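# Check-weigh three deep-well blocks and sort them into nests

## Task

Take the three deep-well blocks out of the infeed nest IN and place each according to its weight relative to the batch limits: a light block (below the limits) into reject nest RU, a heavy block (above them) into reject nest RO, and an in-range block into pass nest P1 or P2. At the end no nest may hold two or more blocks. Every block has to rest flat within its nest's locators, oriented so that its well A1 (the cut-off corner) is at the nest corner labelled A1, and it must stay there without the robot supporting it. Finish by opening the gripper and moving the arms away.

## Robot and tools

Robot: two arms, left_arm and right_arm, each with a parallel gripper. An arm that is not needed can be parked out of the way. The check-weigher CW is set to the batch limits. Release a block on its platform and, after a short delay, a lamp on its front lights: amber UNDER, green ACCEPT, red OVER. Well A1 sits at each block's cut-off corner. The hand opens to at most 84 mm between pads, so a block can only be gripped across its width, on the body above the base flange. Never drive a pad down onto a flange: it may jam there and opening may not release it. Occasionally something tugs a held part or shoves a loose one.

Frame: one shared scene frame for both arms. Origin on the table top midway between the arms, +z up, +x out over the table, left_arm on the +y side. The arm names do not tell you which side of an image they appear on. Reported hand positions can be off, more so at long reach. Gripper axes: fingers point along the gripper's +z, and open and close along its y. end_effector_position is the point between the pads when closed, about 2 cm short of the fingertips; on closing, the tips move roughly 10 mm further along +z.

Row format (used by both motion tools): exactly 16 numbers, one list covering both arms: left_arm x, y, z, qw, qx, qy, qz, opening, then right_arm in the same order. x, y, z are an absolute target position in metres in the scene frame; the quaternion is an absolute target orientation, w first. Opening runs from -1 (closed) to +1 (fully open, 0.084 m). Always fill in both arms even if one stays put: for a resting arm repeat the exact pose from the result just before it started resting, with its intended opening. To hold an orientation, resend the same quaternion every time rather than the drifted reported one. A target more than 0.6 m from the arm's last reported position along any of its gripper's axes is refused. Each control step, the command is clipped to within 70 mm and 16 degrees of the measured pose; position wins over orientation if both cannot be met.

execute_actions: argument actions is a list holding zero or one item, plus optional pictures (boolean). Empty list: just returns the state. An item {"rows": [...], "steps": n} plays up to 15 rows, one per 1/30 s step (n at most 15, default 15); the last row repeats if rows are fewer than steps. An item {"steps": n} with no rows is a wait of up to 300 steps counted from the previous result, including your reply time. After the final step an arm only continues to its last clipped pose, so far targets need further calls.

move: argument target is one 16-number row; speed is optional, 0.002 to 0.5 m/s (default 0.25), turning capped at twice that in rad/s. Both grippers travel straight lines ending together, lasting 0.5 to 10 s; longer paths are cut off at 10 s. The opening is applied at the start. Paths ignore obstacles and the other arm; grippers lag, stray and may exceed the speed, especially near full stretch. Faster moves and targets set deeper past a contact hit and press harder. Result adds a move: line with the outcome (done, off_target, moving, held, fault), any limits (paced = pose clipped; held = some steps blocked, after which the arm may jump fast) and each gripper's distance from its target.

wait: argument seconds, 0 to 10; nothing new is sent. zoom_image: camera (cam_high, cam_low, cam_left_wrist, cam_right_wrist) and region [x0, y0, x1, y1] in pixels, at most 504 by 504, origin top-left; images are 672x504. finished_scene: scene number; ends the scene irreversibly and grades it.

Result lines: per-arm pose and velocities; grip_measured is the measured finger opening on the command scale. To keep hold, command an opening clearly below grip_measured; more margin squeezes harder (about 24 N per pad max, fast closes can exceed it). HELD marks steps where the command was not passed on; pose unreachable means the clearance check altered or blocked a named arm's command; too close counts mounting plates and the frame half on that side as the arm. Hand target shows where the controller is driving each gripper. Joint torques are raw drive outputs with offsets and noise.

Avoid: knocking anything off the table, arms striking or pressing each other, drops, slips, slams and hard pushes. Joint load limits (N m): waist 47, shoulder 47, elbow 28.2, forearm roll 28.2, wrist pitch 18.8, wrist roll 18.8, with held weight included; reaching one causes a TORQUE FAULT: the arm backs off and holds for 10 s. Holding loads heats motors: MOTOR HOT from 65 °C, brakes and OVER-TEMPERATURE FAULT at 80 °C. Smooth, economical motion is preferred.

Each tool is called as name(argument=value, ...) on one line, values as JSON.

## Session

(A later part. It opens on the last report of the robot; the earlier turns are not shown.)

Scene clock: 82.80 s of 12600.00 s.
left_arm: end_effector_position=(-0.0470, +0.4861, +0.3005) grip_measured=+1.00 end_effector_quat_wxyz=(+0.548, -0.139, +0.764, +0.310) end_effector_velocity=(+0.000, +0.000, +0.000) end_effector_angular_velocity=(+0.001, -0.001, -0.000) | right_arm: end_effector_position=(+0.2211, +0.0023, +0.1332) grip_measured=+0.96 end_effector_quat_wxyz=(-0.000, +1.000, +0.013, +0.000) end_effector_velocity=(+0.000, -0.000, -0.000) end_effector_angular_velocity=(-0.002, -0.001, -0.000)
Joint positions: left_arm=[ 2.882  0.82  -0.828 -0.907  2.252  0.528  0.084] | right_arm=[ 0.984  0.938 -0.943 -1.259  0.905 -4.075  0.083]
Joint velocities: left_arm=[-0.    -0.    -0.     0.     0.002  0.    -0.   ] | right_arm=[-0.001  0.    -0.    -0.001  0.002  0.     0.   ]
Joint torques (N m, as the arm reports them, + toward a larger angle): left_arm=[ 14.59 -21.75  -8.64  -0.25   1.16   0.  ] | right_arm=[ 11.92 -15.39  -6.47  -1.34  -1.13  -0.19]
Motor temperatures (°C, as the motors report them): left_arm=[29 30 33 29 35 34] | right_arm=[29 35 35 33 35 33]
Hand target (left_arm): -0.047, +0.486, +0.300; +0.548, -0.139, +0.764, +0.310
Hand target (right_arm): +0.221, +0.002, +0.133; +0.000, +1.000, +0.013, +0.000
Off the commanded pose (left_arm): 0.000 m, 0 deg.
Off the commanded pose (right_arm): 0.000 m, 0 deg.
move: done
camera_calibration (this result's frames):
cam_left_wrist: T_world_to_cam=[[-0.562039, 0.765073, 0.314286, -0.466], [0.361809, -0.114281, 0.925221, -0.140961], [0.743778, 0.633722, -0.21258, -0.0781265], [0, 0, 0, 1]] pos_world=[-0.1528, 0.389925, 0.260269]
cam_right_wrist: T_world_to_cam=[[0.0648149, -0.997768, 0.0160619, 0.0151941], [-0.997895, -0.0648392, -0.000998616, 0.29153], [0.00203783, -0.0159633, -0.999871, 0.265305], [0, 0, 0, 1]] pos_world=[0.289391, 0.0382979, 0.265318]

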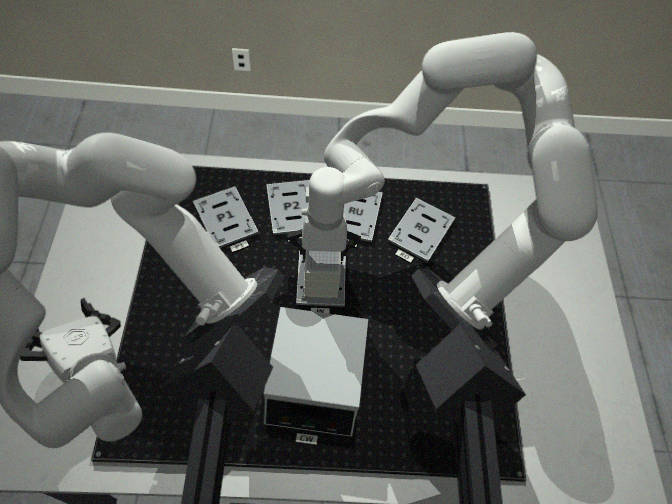

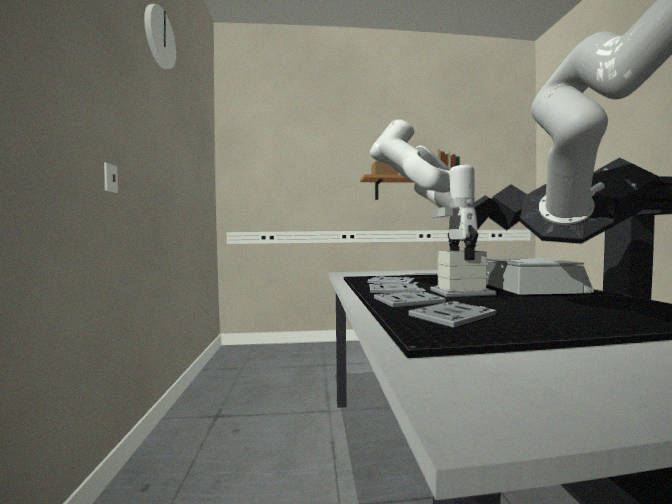

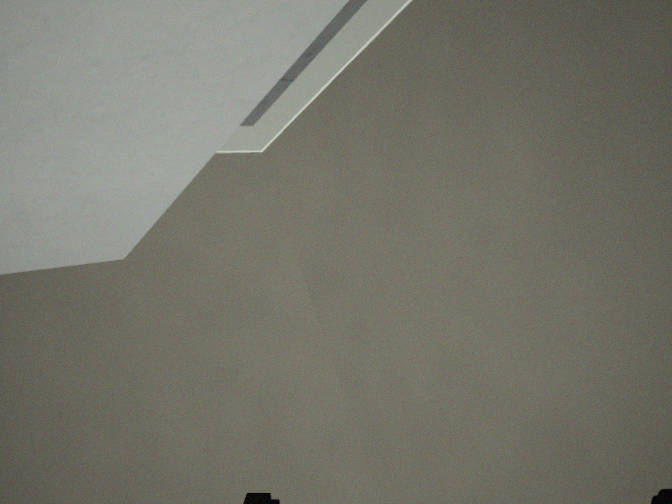

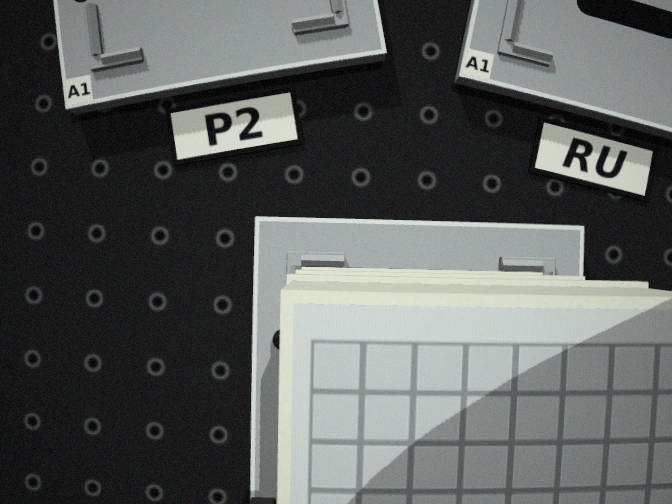

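move(target=[-0.047,0.4861,0.3005,0.548,-0.139,0.764,0.310,1,0.221,0.0022,0.17,0,0.99991,0.0135,0,-1], speed=0.05)

move(target=[-0.047,0.4861,0.3005,0.548,-0.139,0.764,0.310,1,-0.015,0.0,0.16,0,0.99991,0.0135,0,-1], speed=0.15)

move(target=[-0.047,0.4861,0.3005,0.548,-0.139,0.764,0.310,1,-0.015,0.0,0.142,0,0.99991,0.0135,0,-1], speed=0.01)

Scene clock: 95.90 s of 12600.00 s.
left_arm: end_effector_position=(-0.0470, +0.4861, +0.3005) grip_measured=+1.00 end_effector_quat_wxyz=(+0.548, -0.139, +0.764, +0.310) end_effector_velocity=(-0.000, -0.000, -0.000) end_effector_angular_velocity=(-0.000, +0.001, -0.001) | right_arm: end_effector_position=(+0.2208, +0.0021, +0.1698) grip_measured=+0.96 end_effector_quat_wxyz=(+0.000, +1.000, +0.014, -0.000) end_effector_velocity=(-0.000, -0.000, +0.001) end_effector_angular_velocity=(-0.001, +0.003, -0.001)
Joint positions: left_arm=[ 2.882  0.82  -0.828 -0.907  2.252  0.528  0.084] | right_arm=[ 1.067  0.865 -0.917 -1.143  0.924 -4.129  0.083]
Joint velocities: left_arm=[-0.    -0.    -0.     0.    -0.001  0.001  0.   ] | right_arm=[ 0.002 -0.003  0.001  0.007 -0.    -0.004 -0.   ]
Joint torques (N m, as the arm reports them, + toward a larger angle): left_arm=[ 14.52 -21.68  -8.58  -0.2    1.15   0.09] | right_arm=[ 13.23 -18.09  -8.67  -0.63  -1.37  -0.25]
Motor temperatures (°C, as the motors report them): left_arm=[29 30 33 29 35 34] | right_arm=[29 34 35 33 35 33]
Hand target (left_arm): -0.047, +0.486, +0.301; +0.548, -0.139, +0.764, +0.310
Hand target (right_arm): +0.221, +0.002, +0.170; -0.000, +1.000, +0.014, -0.000
Off the commanded pose (left_arm): 0.000 m, 0 deg.
Off the commanded pose (right_arm): 0.000 m, 0 deg.
After step 90, 8.97 s passed at rest.
move: done
camera_calibration (this result's frames):
cam_left_wrist: T_world_to_cam=[[-0.562039, 0.765073, 0.314286, -0.466], [0.361809, -0.114281, 0.925221, -0.140961], [0.743778, 0.633722, -0.21258, -0.0781264], [0, 0, 0, 1]] pos_world=[-0.1528, 0.389925, 0.260269]
cam_right_wrist: T_world_to_cam=[[0.0651919, -0.997735, 0.0165667, 0.014225], [-0.997872, -0.0652073, -0.000388341, 0.291127], [0.00146773, -0.0165061, -0.999863, 0.30206], [0, 0, 0, 1]] pos_world=[0.289136, 0.0381622, 0.301896]

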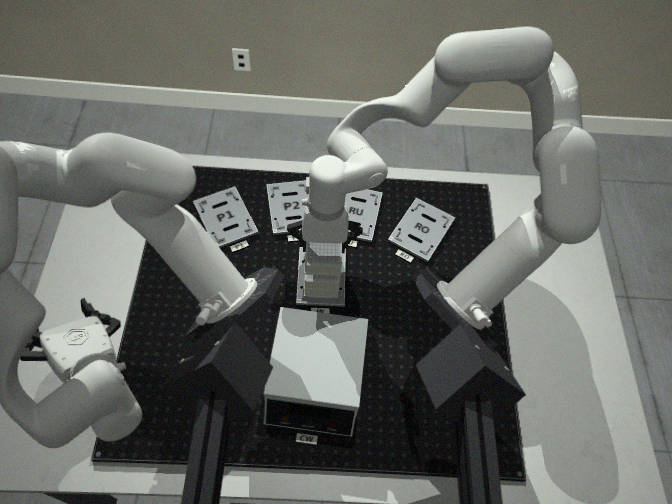

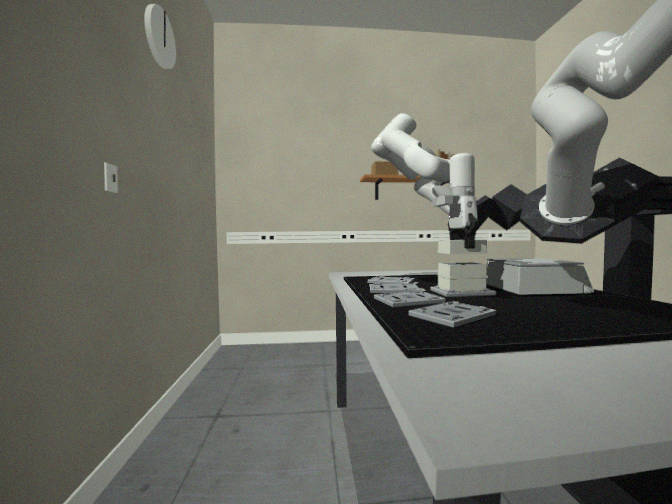

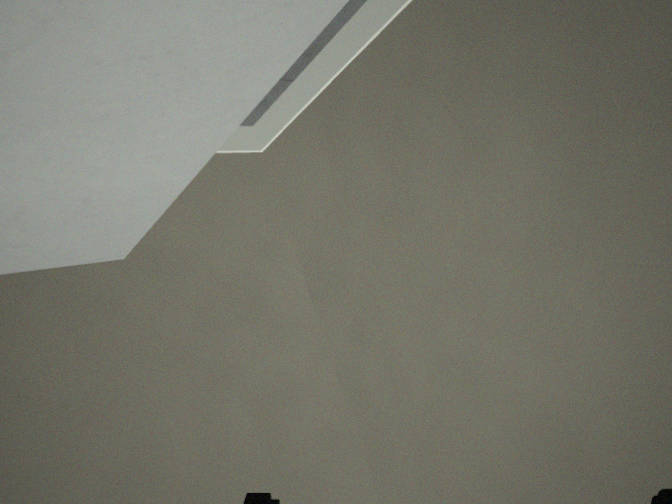

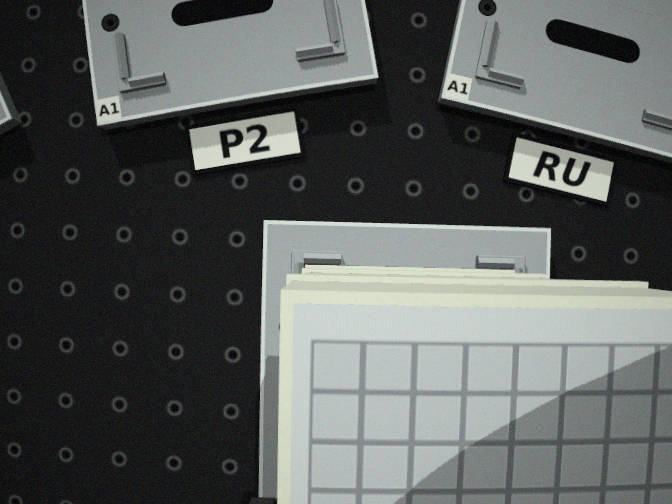

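Scene clock: 98.07 s of 12600.00 s.
left_arm: end_effector_position=(-0.0470, +0.4861, +0.3005) grip_measured=+1.00 end_effector_quat_wxyz=(+0.548, -0.139, +0.764, +0.310) end_effector_velocity=(+0.000, +0.000, +0.000) end_effector_angular_velocity=(-0.000, -0.001, +0.000) | right_arm: end_effector_position=(-0.0155, +0.0008, +0.1604) grip_measured=+0.96 end_effector_quat_wxyz=(-0.001, +1.000, +0.014, -0.001) end_effector_velocity=(-0.002, -0.001, -0.000) end_effector_angular_velocity=(-0.003, -0.004, +0.004)
Joint positions: left_arm=[ 2.882  0.82  -0.828 -0.907  2.252  0.528  0.084] | right_arm=[ 1.615  1.266 -0.987 -0.814  0.691 -3.812  0.083]
Joint velocities: left_arm=[-0.     0.     0.001 -0.     0.001 -0.    -0.   ] | right_arm=[ 0.009  0.004 -0.003  0.009  0.002 -0.005 -0.   ]
Joint torques (N m, as the arm reports them, + toward a larger angle): left_arm=[ 14.65 -21.54  -8.54  -0.1    1.18   0.2 ] | right_arm=[  6.6  -24.18 -11.5   -0.57  -1.49  -0.23]
Motor temperatures (°C, as the motors report them): left_arm=[29 30 33 29 35 34] | right_arm=[29 34 35 33 35 33]
Hand target (left_arm): -0.047, +0.486, +0.301; +0.548, -0.139, +0.764, +0.310
Hand target (right_arm): -0.016, +0.001, +0.160; -0.001, +1.000, +0.014, -0.001
Off the commanded pose (left_arm): 0.000 m, 0 deg.
Off the commanded pose (right_arm): 0.001 m, 0 deg.
move: done
camera_calibration (this result's frames):
cam_left_wrist: T_world_to_cam=[[-0.562039, 0.765073, 0.314286, -0.466], [0.361809, -0.114281, 0.925221, -0.140961], [0.743779, 0.633722, -0.21258, -0.0781265], [0, 0, 0, 1]] pos_world=[-0.1528, 0.389925, 0.260269]
cam_right_wrist: T_world_to_cam=[[0.0657111, -0.997729, 0.0147662, 0.028779], [-0.997839, -0.0657117, 0.000446143, 0.0550369], [0.00052518, -0.0147636, -0.999891, 0.292993], [0, 0, 0, 1]] pos_world=[0.0528729, 0.0366559, 0.292512]

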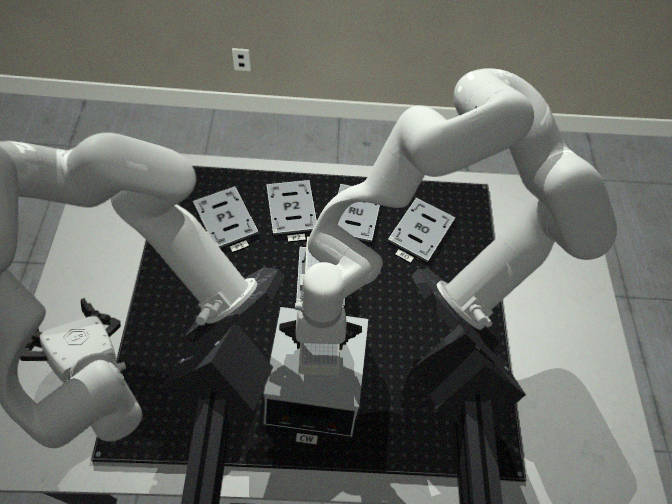

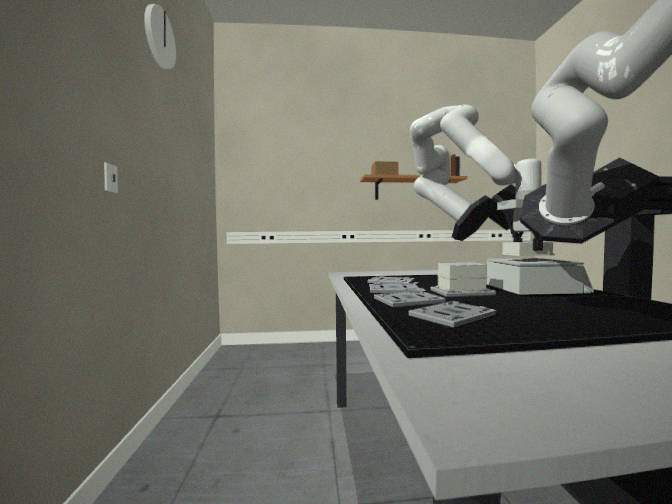

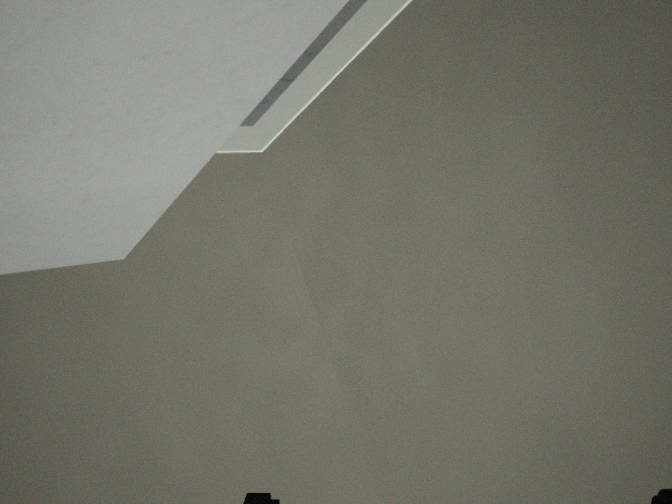

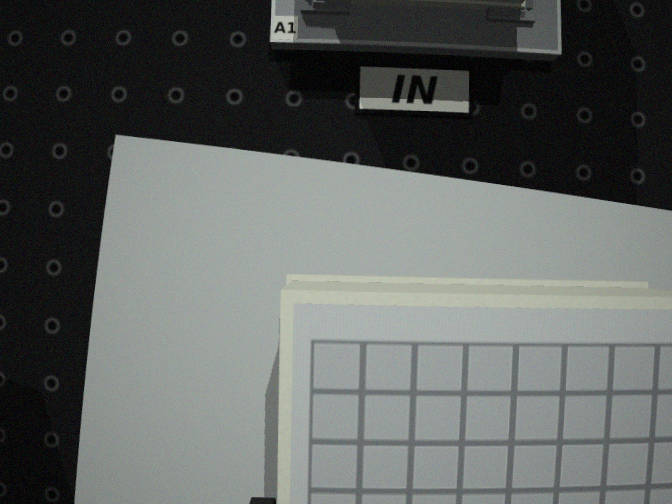

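Scene clock: 100.13 s of 12600.00 s.
left_arm: end_effector_position=(-0.0470, +0.4861, +0.3005) grip_measured=+1.00 end_effector_quat_wxyz=(+0.548, -0.139, +0.764, +0.310) end_effector_velocity=(-0.000, -0.000, +0.000) end_effector_angular_velocity=(+0.001, -0.000, +0.001) | right_arm: end_effector_position=(-0.0150, +0.0000, +0.1421) grip_measured=+0.96 end_effector_quat_wxyz=(+0.000, +1.000, +0.013, +0.000) end_effector_velocity=(+0.000, +0.001, -0.002) end_effector_angular_velocity=(+0.002, -0.001, +0.002)
Joint positions: left_arm=[ 2.882  0.82  -0.828 -0.907  2.252  0.528  0.084] | right_arm=[ 1.573  1.309 -1.001 -0.89   0.683 -3.764  0.083]
Joint velocities: left_arm=[ 0.001  0.     0.    -0.     0.001 -0.001  0.   ] | right_arm=[-0.005  0.005 -0.002 -0.012 -0.001  0.006  0.   ]
Joint torques (N m, as the arm reports them, + toward a larger angle): left_arm=[ 14.54 -21.49  -8.56   0.05   1.16   0.06] | right_arm=[  6.63 -25.21 -11.38  -0.5   -1.59  -0.19]
Motor temperatures (°C, as the motors report them): left_arm=[29 30 33 29 35 34] | right_arm=[29 35 35 33 35 33]
Hand target (left_arm): -0.047, +0.486, +0.301; +0.548, -0.139, +0.764, +0.310
Hand target (right_arm): -0.015, +0.000, +0.142; -0.000, +1.000, +0.013, +0.000
Off the commanded pose (left_arm): 0.000 m, 0 deg.
Off the commanded pose (right_arm): 0.000 m, 0 deg.
move: done
camera_calibration (this result's frames):
cam_left_wrist: T_world_to_cam=[[-0.562039, 0.765073, 0.314286, -0.466], [0.361809, -0.114281, 0.925221, -0.140961], [0.743779, 0.633722, -0.21258, -0.0781265], [0, 0, 0, 1]] pos_world=[-0.1528, 0.389925, 0.260269]
cam_right_wrist: T_world_to_cam=[[0.0650182, -0.997748, 0.0164509, 0.0279845], [-0.997882, -0.065041, -0.000854908, 0.0557465], [0.00192297, -0.0163605, -0.999864, 0.274707], [0, 0, 0, 1]] pos_world=[0.0532807, 0.0360417, 0.274257]

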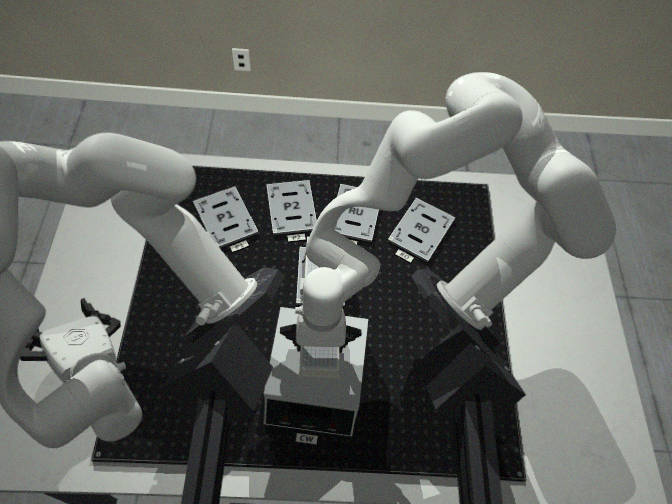

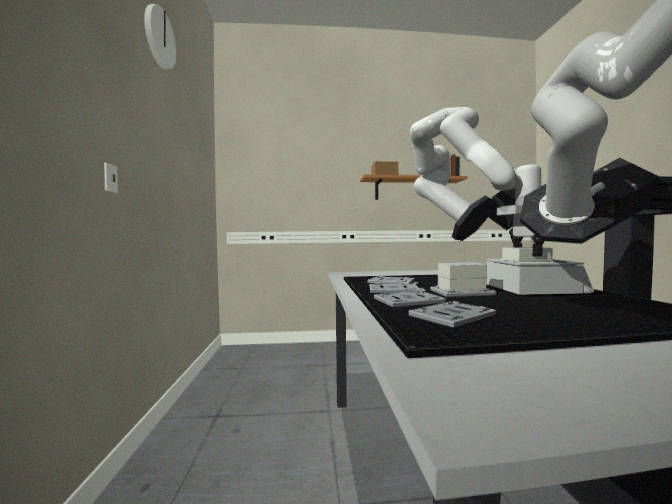

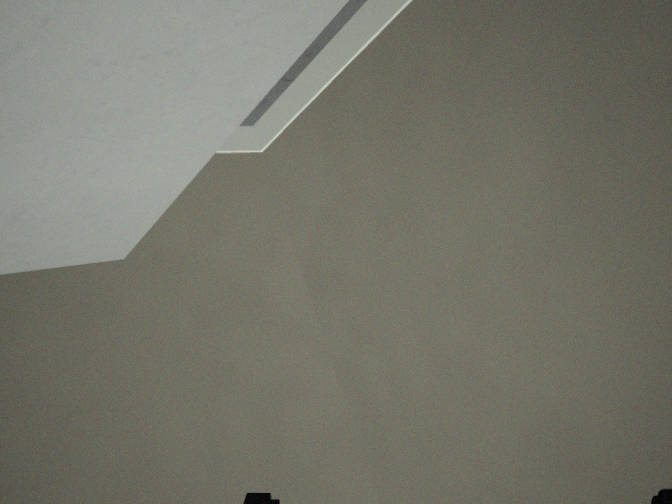

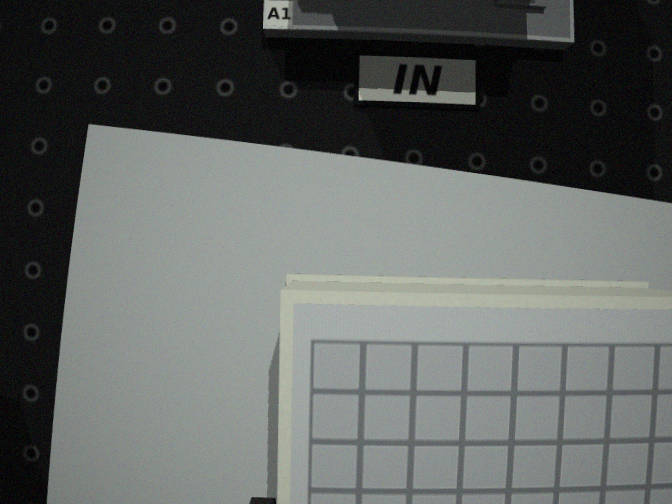

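move(target=[-0.047,0.4861,0.3005,0.548,-0.139,0.764,0.310,1,-0.015,0.0,0.140,0,0.99991,0.0135,0,-1], speed=0.004)

Scene clock: 106.10 s of 12600.00 s.
left_arm: end_effector_position=(-0.0470, +0.4861, +0.3005) grip_measured=+1.00 end_effector_quat_wxyz=(+0.548, -0.139, +0.764, +0.310) end_effector_velocity=(-0.000, +0.000, +0.000) end_effector_angular_velocity=(+0.002, +0.001, +0.001) | right_arm: end_effector_position=(-0.0149, +0.0007, +0.1407) grip_measured=+0.96 end_effector_quat_wxyz=(-0.001, +1.000, +0.013, -0.000) end_effector_velocity=(-0.000, +0.000, -0.001) end_effector_angular_velocity=(+0.000, +0.002, -0.000)
Joint positions: left_arm=[ 2.882  0.82  -0.828 -0.907  2.252  0.528  0.084] | right_arm=[ 1.568  1.313 -1.003 -0.899  0.682 -3.759  0.083]
Joint velocities: left_arm=[ 0.002 -0.    -0.    -0.     0.     0.001  0.   ] | right_arm=[-0.003  0.002 -0.001 -0.004 -0.002  0.002  0.   ]
Joint torques (N m, as the arm reports them, + toward a larger angle): left_arm=[ 14.59 -21.81  -8.39  -0.16   1.2    0.1 ] | right_arm=[  6.1  -21.69  -9.61  -0.43  -1.05  -0.05]
Motor temperatures (°C, as the motors report them): left_arm=[29 30 33 29 35 34] | right_arm=[29 35 35 33 35 33]
Hand target (left_arm): -0.047, +0.486, +0.301; +0.548, -0.139, +0.764, +0.310
Hand target (right_arm): -0.015, +0.000, +0.140; -0.000, +1.000, +0.013, +0.000
Off the commanded pose (left_arm): 0.000 m, 0 deg.
Off the commanded pose (right_arm): 0.001 m, 0 deg.
After step 90, 2.27 s passed at rest.
move: done
camera_calibration (this result's frames):
cam_left_wrist: T_world_to_cam=[[-0.562039, 0.765073, 0.314286, -0.466], [0.361809, -0.114281, 0.925221, -0.140961], [0.743779, 0.633722, -0.21258, -0.0781263], [0, 0, 0, 1]] pos_world=[-0.1528, 0.389925, 0.260269]
cam_right_wrist: T_world_to_cam=[[0.0643491, -0.997817, 0.0148428, 0.0288887], [-0.997927, -0.0643624, -0.000417761, 0.0557672], [0.00137217, -0.0147852, -0.99989, 0.273233], [0, 0, 0, 1]] pos_world=[0.0534176, 0.0364547, 0.272797]

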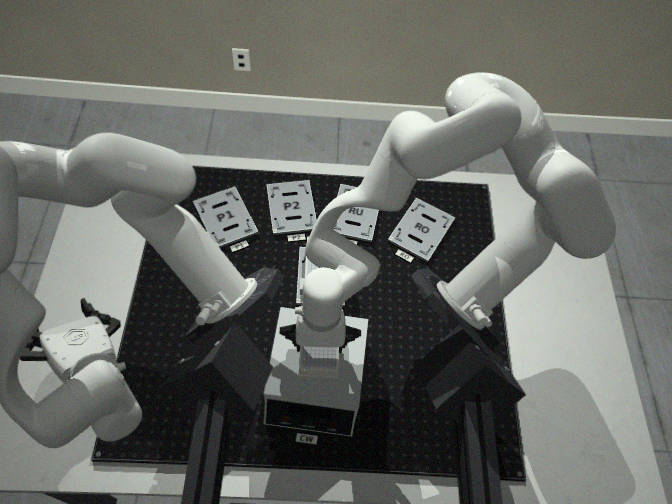

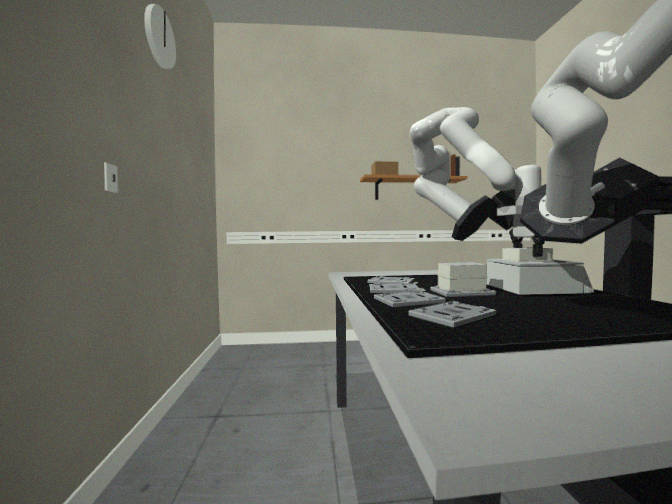

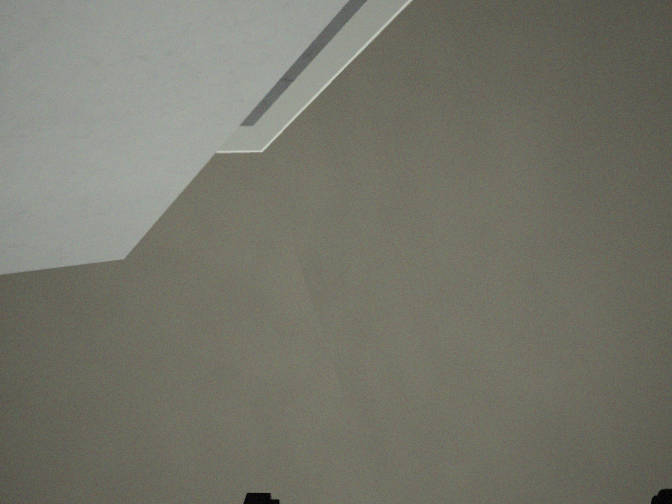

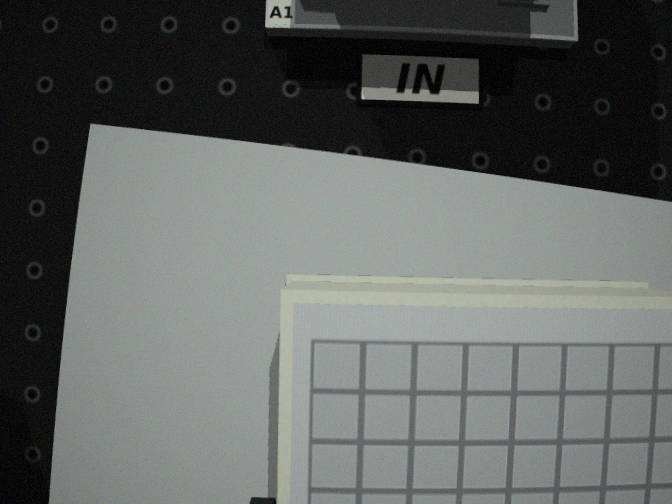

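Contact ≈0.141. Back off, settle, release.

move(target=[-0.047,0.4861,0.3005,0.548,-0.139,0.764,0.310,1,-0.015,0.0,0.1413,0,0.99991,0.0135,0,-1], speed=0.002)

execute_actions(actions=[{"steps":45}], pictures=false)

execute_actions(actions=[{"rows":[[-0.047,0.4861,0.3005,0.548,-0.139,0.764,0.310,1,-0.015,0.0,0.1413,0,0.99991,0.0135,0,1]]}], pictures=false)

wait(seconds=2)

Scene clock: 119.37 s of 12600.00 s.
left_arm: end_effector_position=(-0.0470, +0.4861, +0.3005) grip_measured=+1.00 end_effector_quat_wxyz=(+0.548, -0.139, +0.764, +0.310) end_effector_velocity=(-0.000, +0.000, +0.001) end_effector_angular_velocity=(+0.002, -0.000, +0.002) | right_arm: end_effector_position=(-0.0151, -0.0009, +0.1406) grip_measured=+0.96 end_effector_quat_wxyz=(+0.001, +1.000, +0.014, +0.000) end_effector_velocity=(+0.000, +0.000, +0.001) end_effector_angular_velocity=(+0.001, -0.001, -0.001)
Joint positions: left_arm=[ 2.882  0.82  -0.828 -0.907  2.252  0.528  0.084] | right_arm=[ 1.571  1.312 -1.001 -0.894  0.683 -3.762  0.083]
Joint velocities: left_arm=[ 0.002  0.     0.    -0.     0.002  0.     0.   ] | right_arm=[ 0.002 -0.002  0.     0.002  0.001 -0.    -0.   ]
Joint torques (N m, as the arm reports them, + toward a larger angle): left_arm=[ 14.45 -21.73  -8.69  -0.26   1.19  -0.02] | right_arm=[  5.76 -19.84  -7.67  -0.62  -0.25  -0.19]
Motor temperatures (°C, as the motors report them): left_arm=[29 30 33 29 35 34] | right_arm=[29 35 35 33 35 33]
Hand target (left_arm): -0.047, +0.486, +0.301; +0.548, -0.139, +0.764, +0.310
Hand target (right_arm): -0.015, -0.000, +0.141; +0.000, +1.000, +0.014, -0.000
Off the commanded pose (left_arm): 0.000 m, 0 deg.
Off the commanded pose (right_arm): 0.001 m, 0 deg.
After step 90, 9.43 s passed at rest.
move: done
camera_calibration (this result's frames):
cam_left_wrist: T_world_to_cam=[[-0.562039, 0.765073, 0.314286, -0.466], [0.361809, -0.114281, 0.925221, -0.140961], [0.743779, 0.633722, -0.21258, -0.0781264], [0, 0, 0, 1]] pos_world=[-0.1528, 0.389925, 0.260269]
cam_right_wrist: T_world_to_cam=[[0.0658917, -0.997657, 0.0183964, 0.0268137], [-0.997824, -0.0659214, -0.00101373, 0.055539], [0.00222407, -0.0182896, -0.99983, 0.273121], [0, 0, 0, 1]] pos_world=[0.0530439, 0.0354073, 0.272637]

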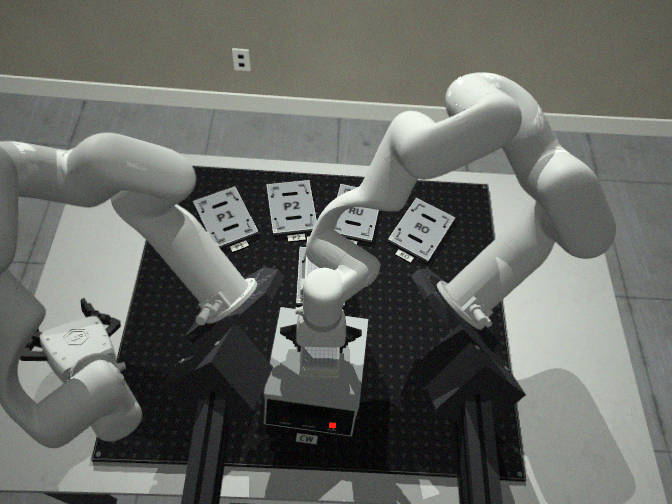

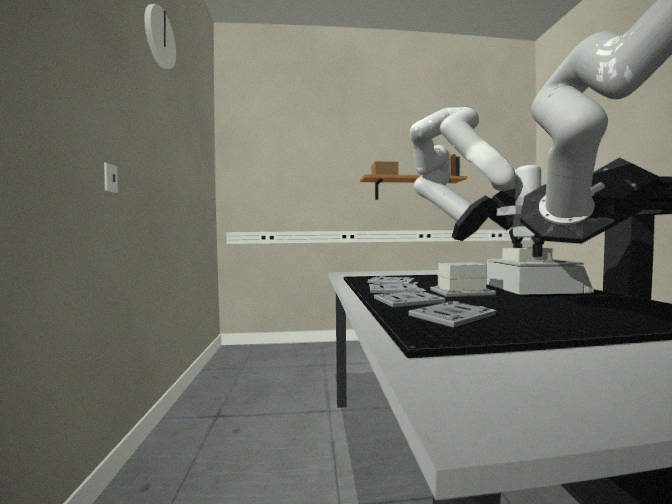

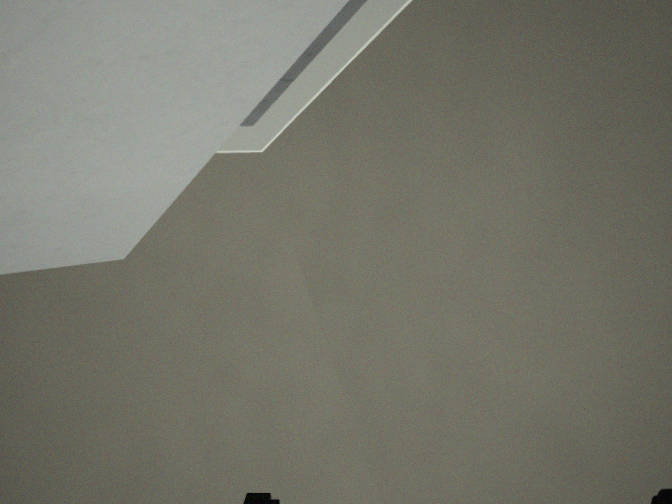

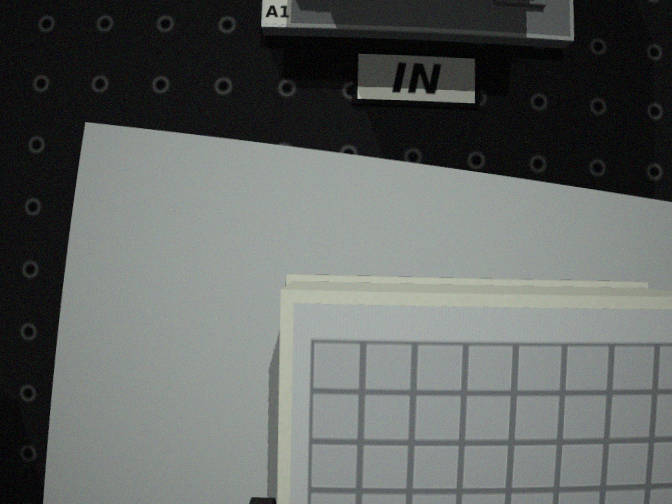

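Scene clock: 120.87 s of 12600.00 s.
left_arm: end_effector_position=(-0.0470, +0.4861, +0.3005) grip_measured=+1.00 end_effector_quat_wxyz=(+0.548, -0.139, +0.764, +0.310) end_effector_velocity=(+0.000, -0.000, -0.000) end_effector_angular_velocity=(-0.001, -0.000, -0.001) | right_arm: end_effector_position=(-0.0150, -0.0001, +0.1412) grip_measured=+0.96 end_effector_quat_wxyz=(+0.000, +1.000, +0.014, +0.000) end_effector_velocity=(+0.000, +0.000, +0.000) end_effector_angular_velocity=(+0.001, -0.002, +0.001)
Joint positions: left_arm=[ 2.882  0.82  -0.828 -0.907  2.252  0.528  0.084] | right_arm=[ 1.571  1.311 -1.001 -0.894  0.683 -3.762  0.083]
Joint velocities: left_arm=[-0.    -0.    -0.     0.001 -0.     0.     0.   ] | right_arm=[ 0.002 -0.001 -0.     0.     0.002  0.    -0.   ]
Joint torques (N m, as the arm reports them, + toward a larger angle): left_arm=[ 14.63 -21.56  -8.65  -0.22   1.16   0.08] | right_arm=[  6.09 -23.92 -11.11  -1.19  -1.22   0.08]
Motor temperatures (°C, as the motors report them): left_arm=[29 30 33 29 35 34] | right_arm=[29 35 35 33 35 33]
Hand target (left_arm): -0.047, +0.486, +0.301; +0.548, -0.139, +0.764, +0.310
Hand target (right_arm): -0.015, -0.000, +0.141; +0.000, +1.000, +0.014, -0.000
Off the commanded pose (left_arm): 0.000 m, 0 deg.
Off the commanded pose (right_arm): 0.000 m, 0 deg.
Steps of this call (steps 1 to 45: nothing new was sent). Readings (end_effector_position):
1: left_arm (-0.0470, +0.4861, +0.3005) | right_arm (-0.0151, -0.0009, +0.1406)
2: left_arm (-0.0470, +0.4861, +0.3005) | right_arm (-0.0151, -0.0009, +0.1406)
4: left_arm (-0.0470, +0.4861, +0.3005) | right_arm (-0.0151, -0.0009, +0.1407)
8: left_arm (-0.0470, +0.4861, +0.3005) | right_arm (-0.0151, -0.0008, +0.1407)
45: the state above

Scene clock: 121.37 s of 12600.00 s.
left_arm: end_effector_position=(-0.0470, +0.4861, +0.3005) grip_measured=+1.00 end_effector_quat_wxyz=(+0.548, -0.139, +0.764, +0.310) end_effector_velocity=(+0.000, +0.000, -0.000) end_effector_angular_velocity=(+0.000, +0.000, -0.001) | right_arm: end_effector_position=(-0.0150, +0.0001, +0.1414) grip_measured=+1.00 end_effector_quat_wxyz=(-0.000, +1.000, +0.013, -0.000) end_effector_velocity=(-0.001, +0.000, +0.000) end_effector_angular_velocity=(+0.001, +0.002, -0.001)
Joint positions: left_arm=[ 2.882  0.82  -0.828 -0.907  2.252  0.528  0.084] | right_arm=[ 1.571  1.311 -1.002 -0.894  0.682 -3.762  0.084]
Joint velocities: left_arm=[-0.001 -0.     0.    -0.    -0.     0.001 -0.   ] | right_arm=[ 0.001  0.    -0.     0.001 -0.002  0.     0.001]
Joint torques (N m, as the arm reports them, + toward a larger angle): left_arm=[ 14.51 -21.61  -8.69  -0.2    1.21   0.2 ] | right_arm=[  6.19 -23.89 -10.95  -0.77  -1.41  -0.39]
Motor temperatures (°C, as the motors report them): left_arm=[29 30 33 29 35 34] | right_arm=[29 35 35 33 35 33]
Hand target (left_arm): -0.047, +0.486, +0.300; +0.548, -0.139, +0.764, +0.310
Hand target (right_arm): -0.015, -0.000, +0.141; +0.000, +1.000, +0.013, +0.000
Off the commanded pose (left_arm): 0.000 m, 0 deg.
Off the commanded pose (right_arm): 0.000 m, 0 deg.
Steps of this call (steps 1 to 15: all 15 steps of this action). Readings (end_effector_position):
1: left_arm (-0.0470, +0.4861, +0.3005) | right_arm (-0.0150, -0.0001, +0.1412)
2: left_arm (-0.0470, +0.4861, +0.3005) | right_arm (-0.0150, -0.0001, +0.1412)
4: left_arm (-0.0470, +0.4861, +0.3005) | right_arm (-0.0150, -0.0001, +0.1412)
8: left_arm (-0.0470, +0.4861, +0.3005) | right_arm (-0.0150, -0.0001, +0.1412)
15: the state above

Scene clock: 123.37 s of 12600.00 s.
left_arm: end_effector_position=(-0.0470, +0.4861, +0.3005) grip_measured=+1.00 end_effector_quat_wxyz=(+0.548, -0.139, +0.764, +0.310) end_effector_velocity=(+0.001, +0.000, -0.001) end_effector_angular_velocity=(-0.001, -0.002, -0.002) | right_arm: end_effector_position=(-0.0150, -0.0000, +0.1413) grip_measured=+1.00 end_effector_quat_wxyz=(+0.000, +1.000, +0.013, +0.000) end_effector_velocity=(-0.000, +0.000, +0.000) end_effector_angular_velocity=(-0.000, +0.002, -0.004)
Joint positions: left_arm=[ 2.882  0.82  -0.828 -0.907  2.252  0.528  0.084] | right_arm=[ 1.571  1.311 -1.002 -0.894  0.682 -3.762  0.084]
Joint velocities: left_arm=[-0.003  0.    -0.    -0.     0.    -0.     0.   ] | right_arm=[-0.002 -0.    -0.     0.001 -0.001  0.002 -0.   ]
Joint torques (N m, as the arm reports them, + toward a larger angle): left_arm=[ 14.95 -21.54  -8.61  -0.23   1.17  -0.01] | right_arm=[  7.05 -23.93 -10.67  -1.04  -1.31   0.1 ]
Motor temperatures (°C, as the motors report them): left_arm=[29 30 33 29 35 34] | right_arm=[29 35 35 33 35 33]
Hand target (left_arm): -0.047, +0.486, +0.300; +0.548, -0.139, +0.764, +0.310
Hand target (right_arm): -0.015, -0.000, +0.141; +0.000, +1.000, +0.013, +0.000
Off the commanded pose (left_arm): 0.000 m, 0 deg.
Off the commanded pose (right_arm): 0.000 m, 0 deg.
Steps of this call (steps 1 to 60: nothing new was sent). Readings (end_effector_position):
1: left_arm (-0.0470, +0.4861, +0.3005) | right_arm (-0.0150, +0.0001, +0.1414)
2: left_arm (-0.0470, +0.4861, +0.3005) | right_arm (-0.0150, +0.0001, +0.1414)
4: left_arm (-0.0470, +0.4861, +0.3005) | right_arm (-0.0150, +0.0001, +0.1414)
8: left_arm (-0.0470, +0.4861, +0.3005) | right_arm (-0.0150, +0.0000, +0.1413)
60: the state above
camera_calibration (this result's frames):
cam_left_wrist: T_world_to_cam=[[-0.562039, 0.765073, 0.314286, -0.466], [0.361809, -0.114281, 0.925221, -0.140961], [0.743779, 0.633722, -0.21258, -0.0781264], [0, 0, 0, 1]] pos_world=[-0.1528, 0.389925, 0.260269]
cam_right_wrist: T_world_to_cam=[[0.0650261, -0.997749, 0.0164065, 0.0279936], [-0.997882, -0.0650471, -0.000748656, 0.0557021], [0.00181417, -0.0163231, -0.999865, 0.273873], [0, 0, 0, 1]] pos_world=[0.0532669, 0.0360242, 0.273418]

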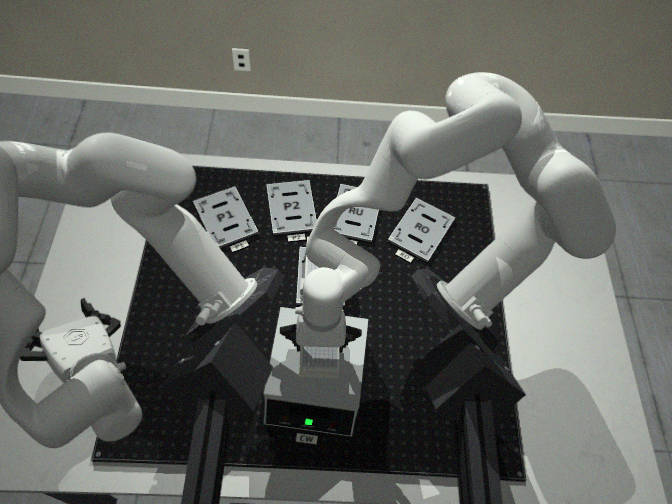

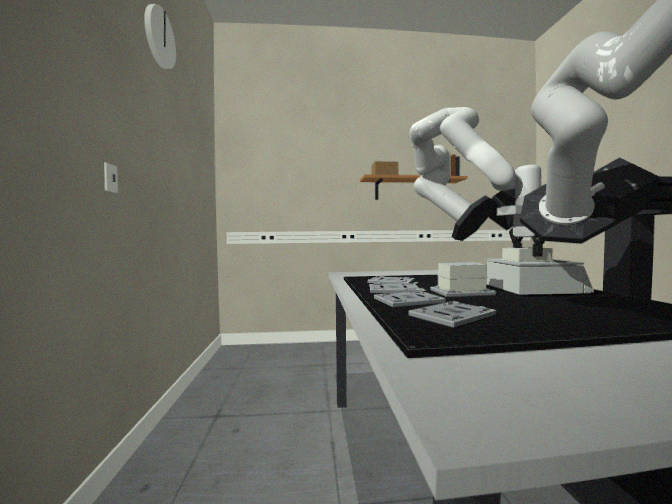

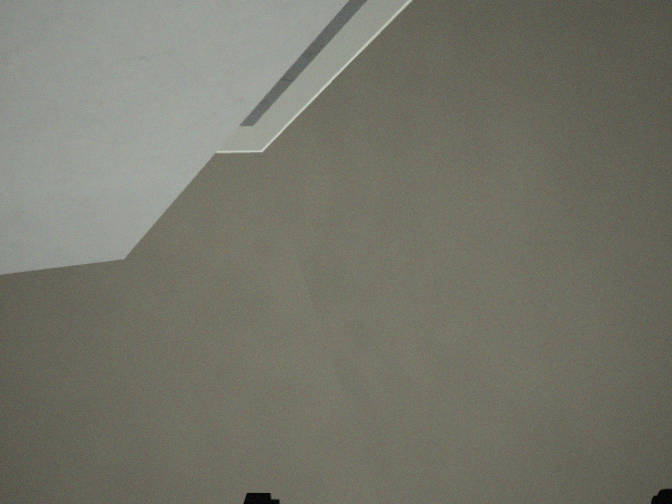

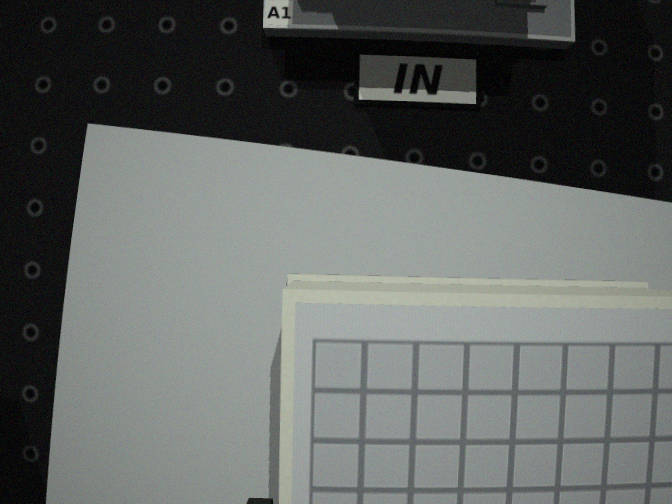

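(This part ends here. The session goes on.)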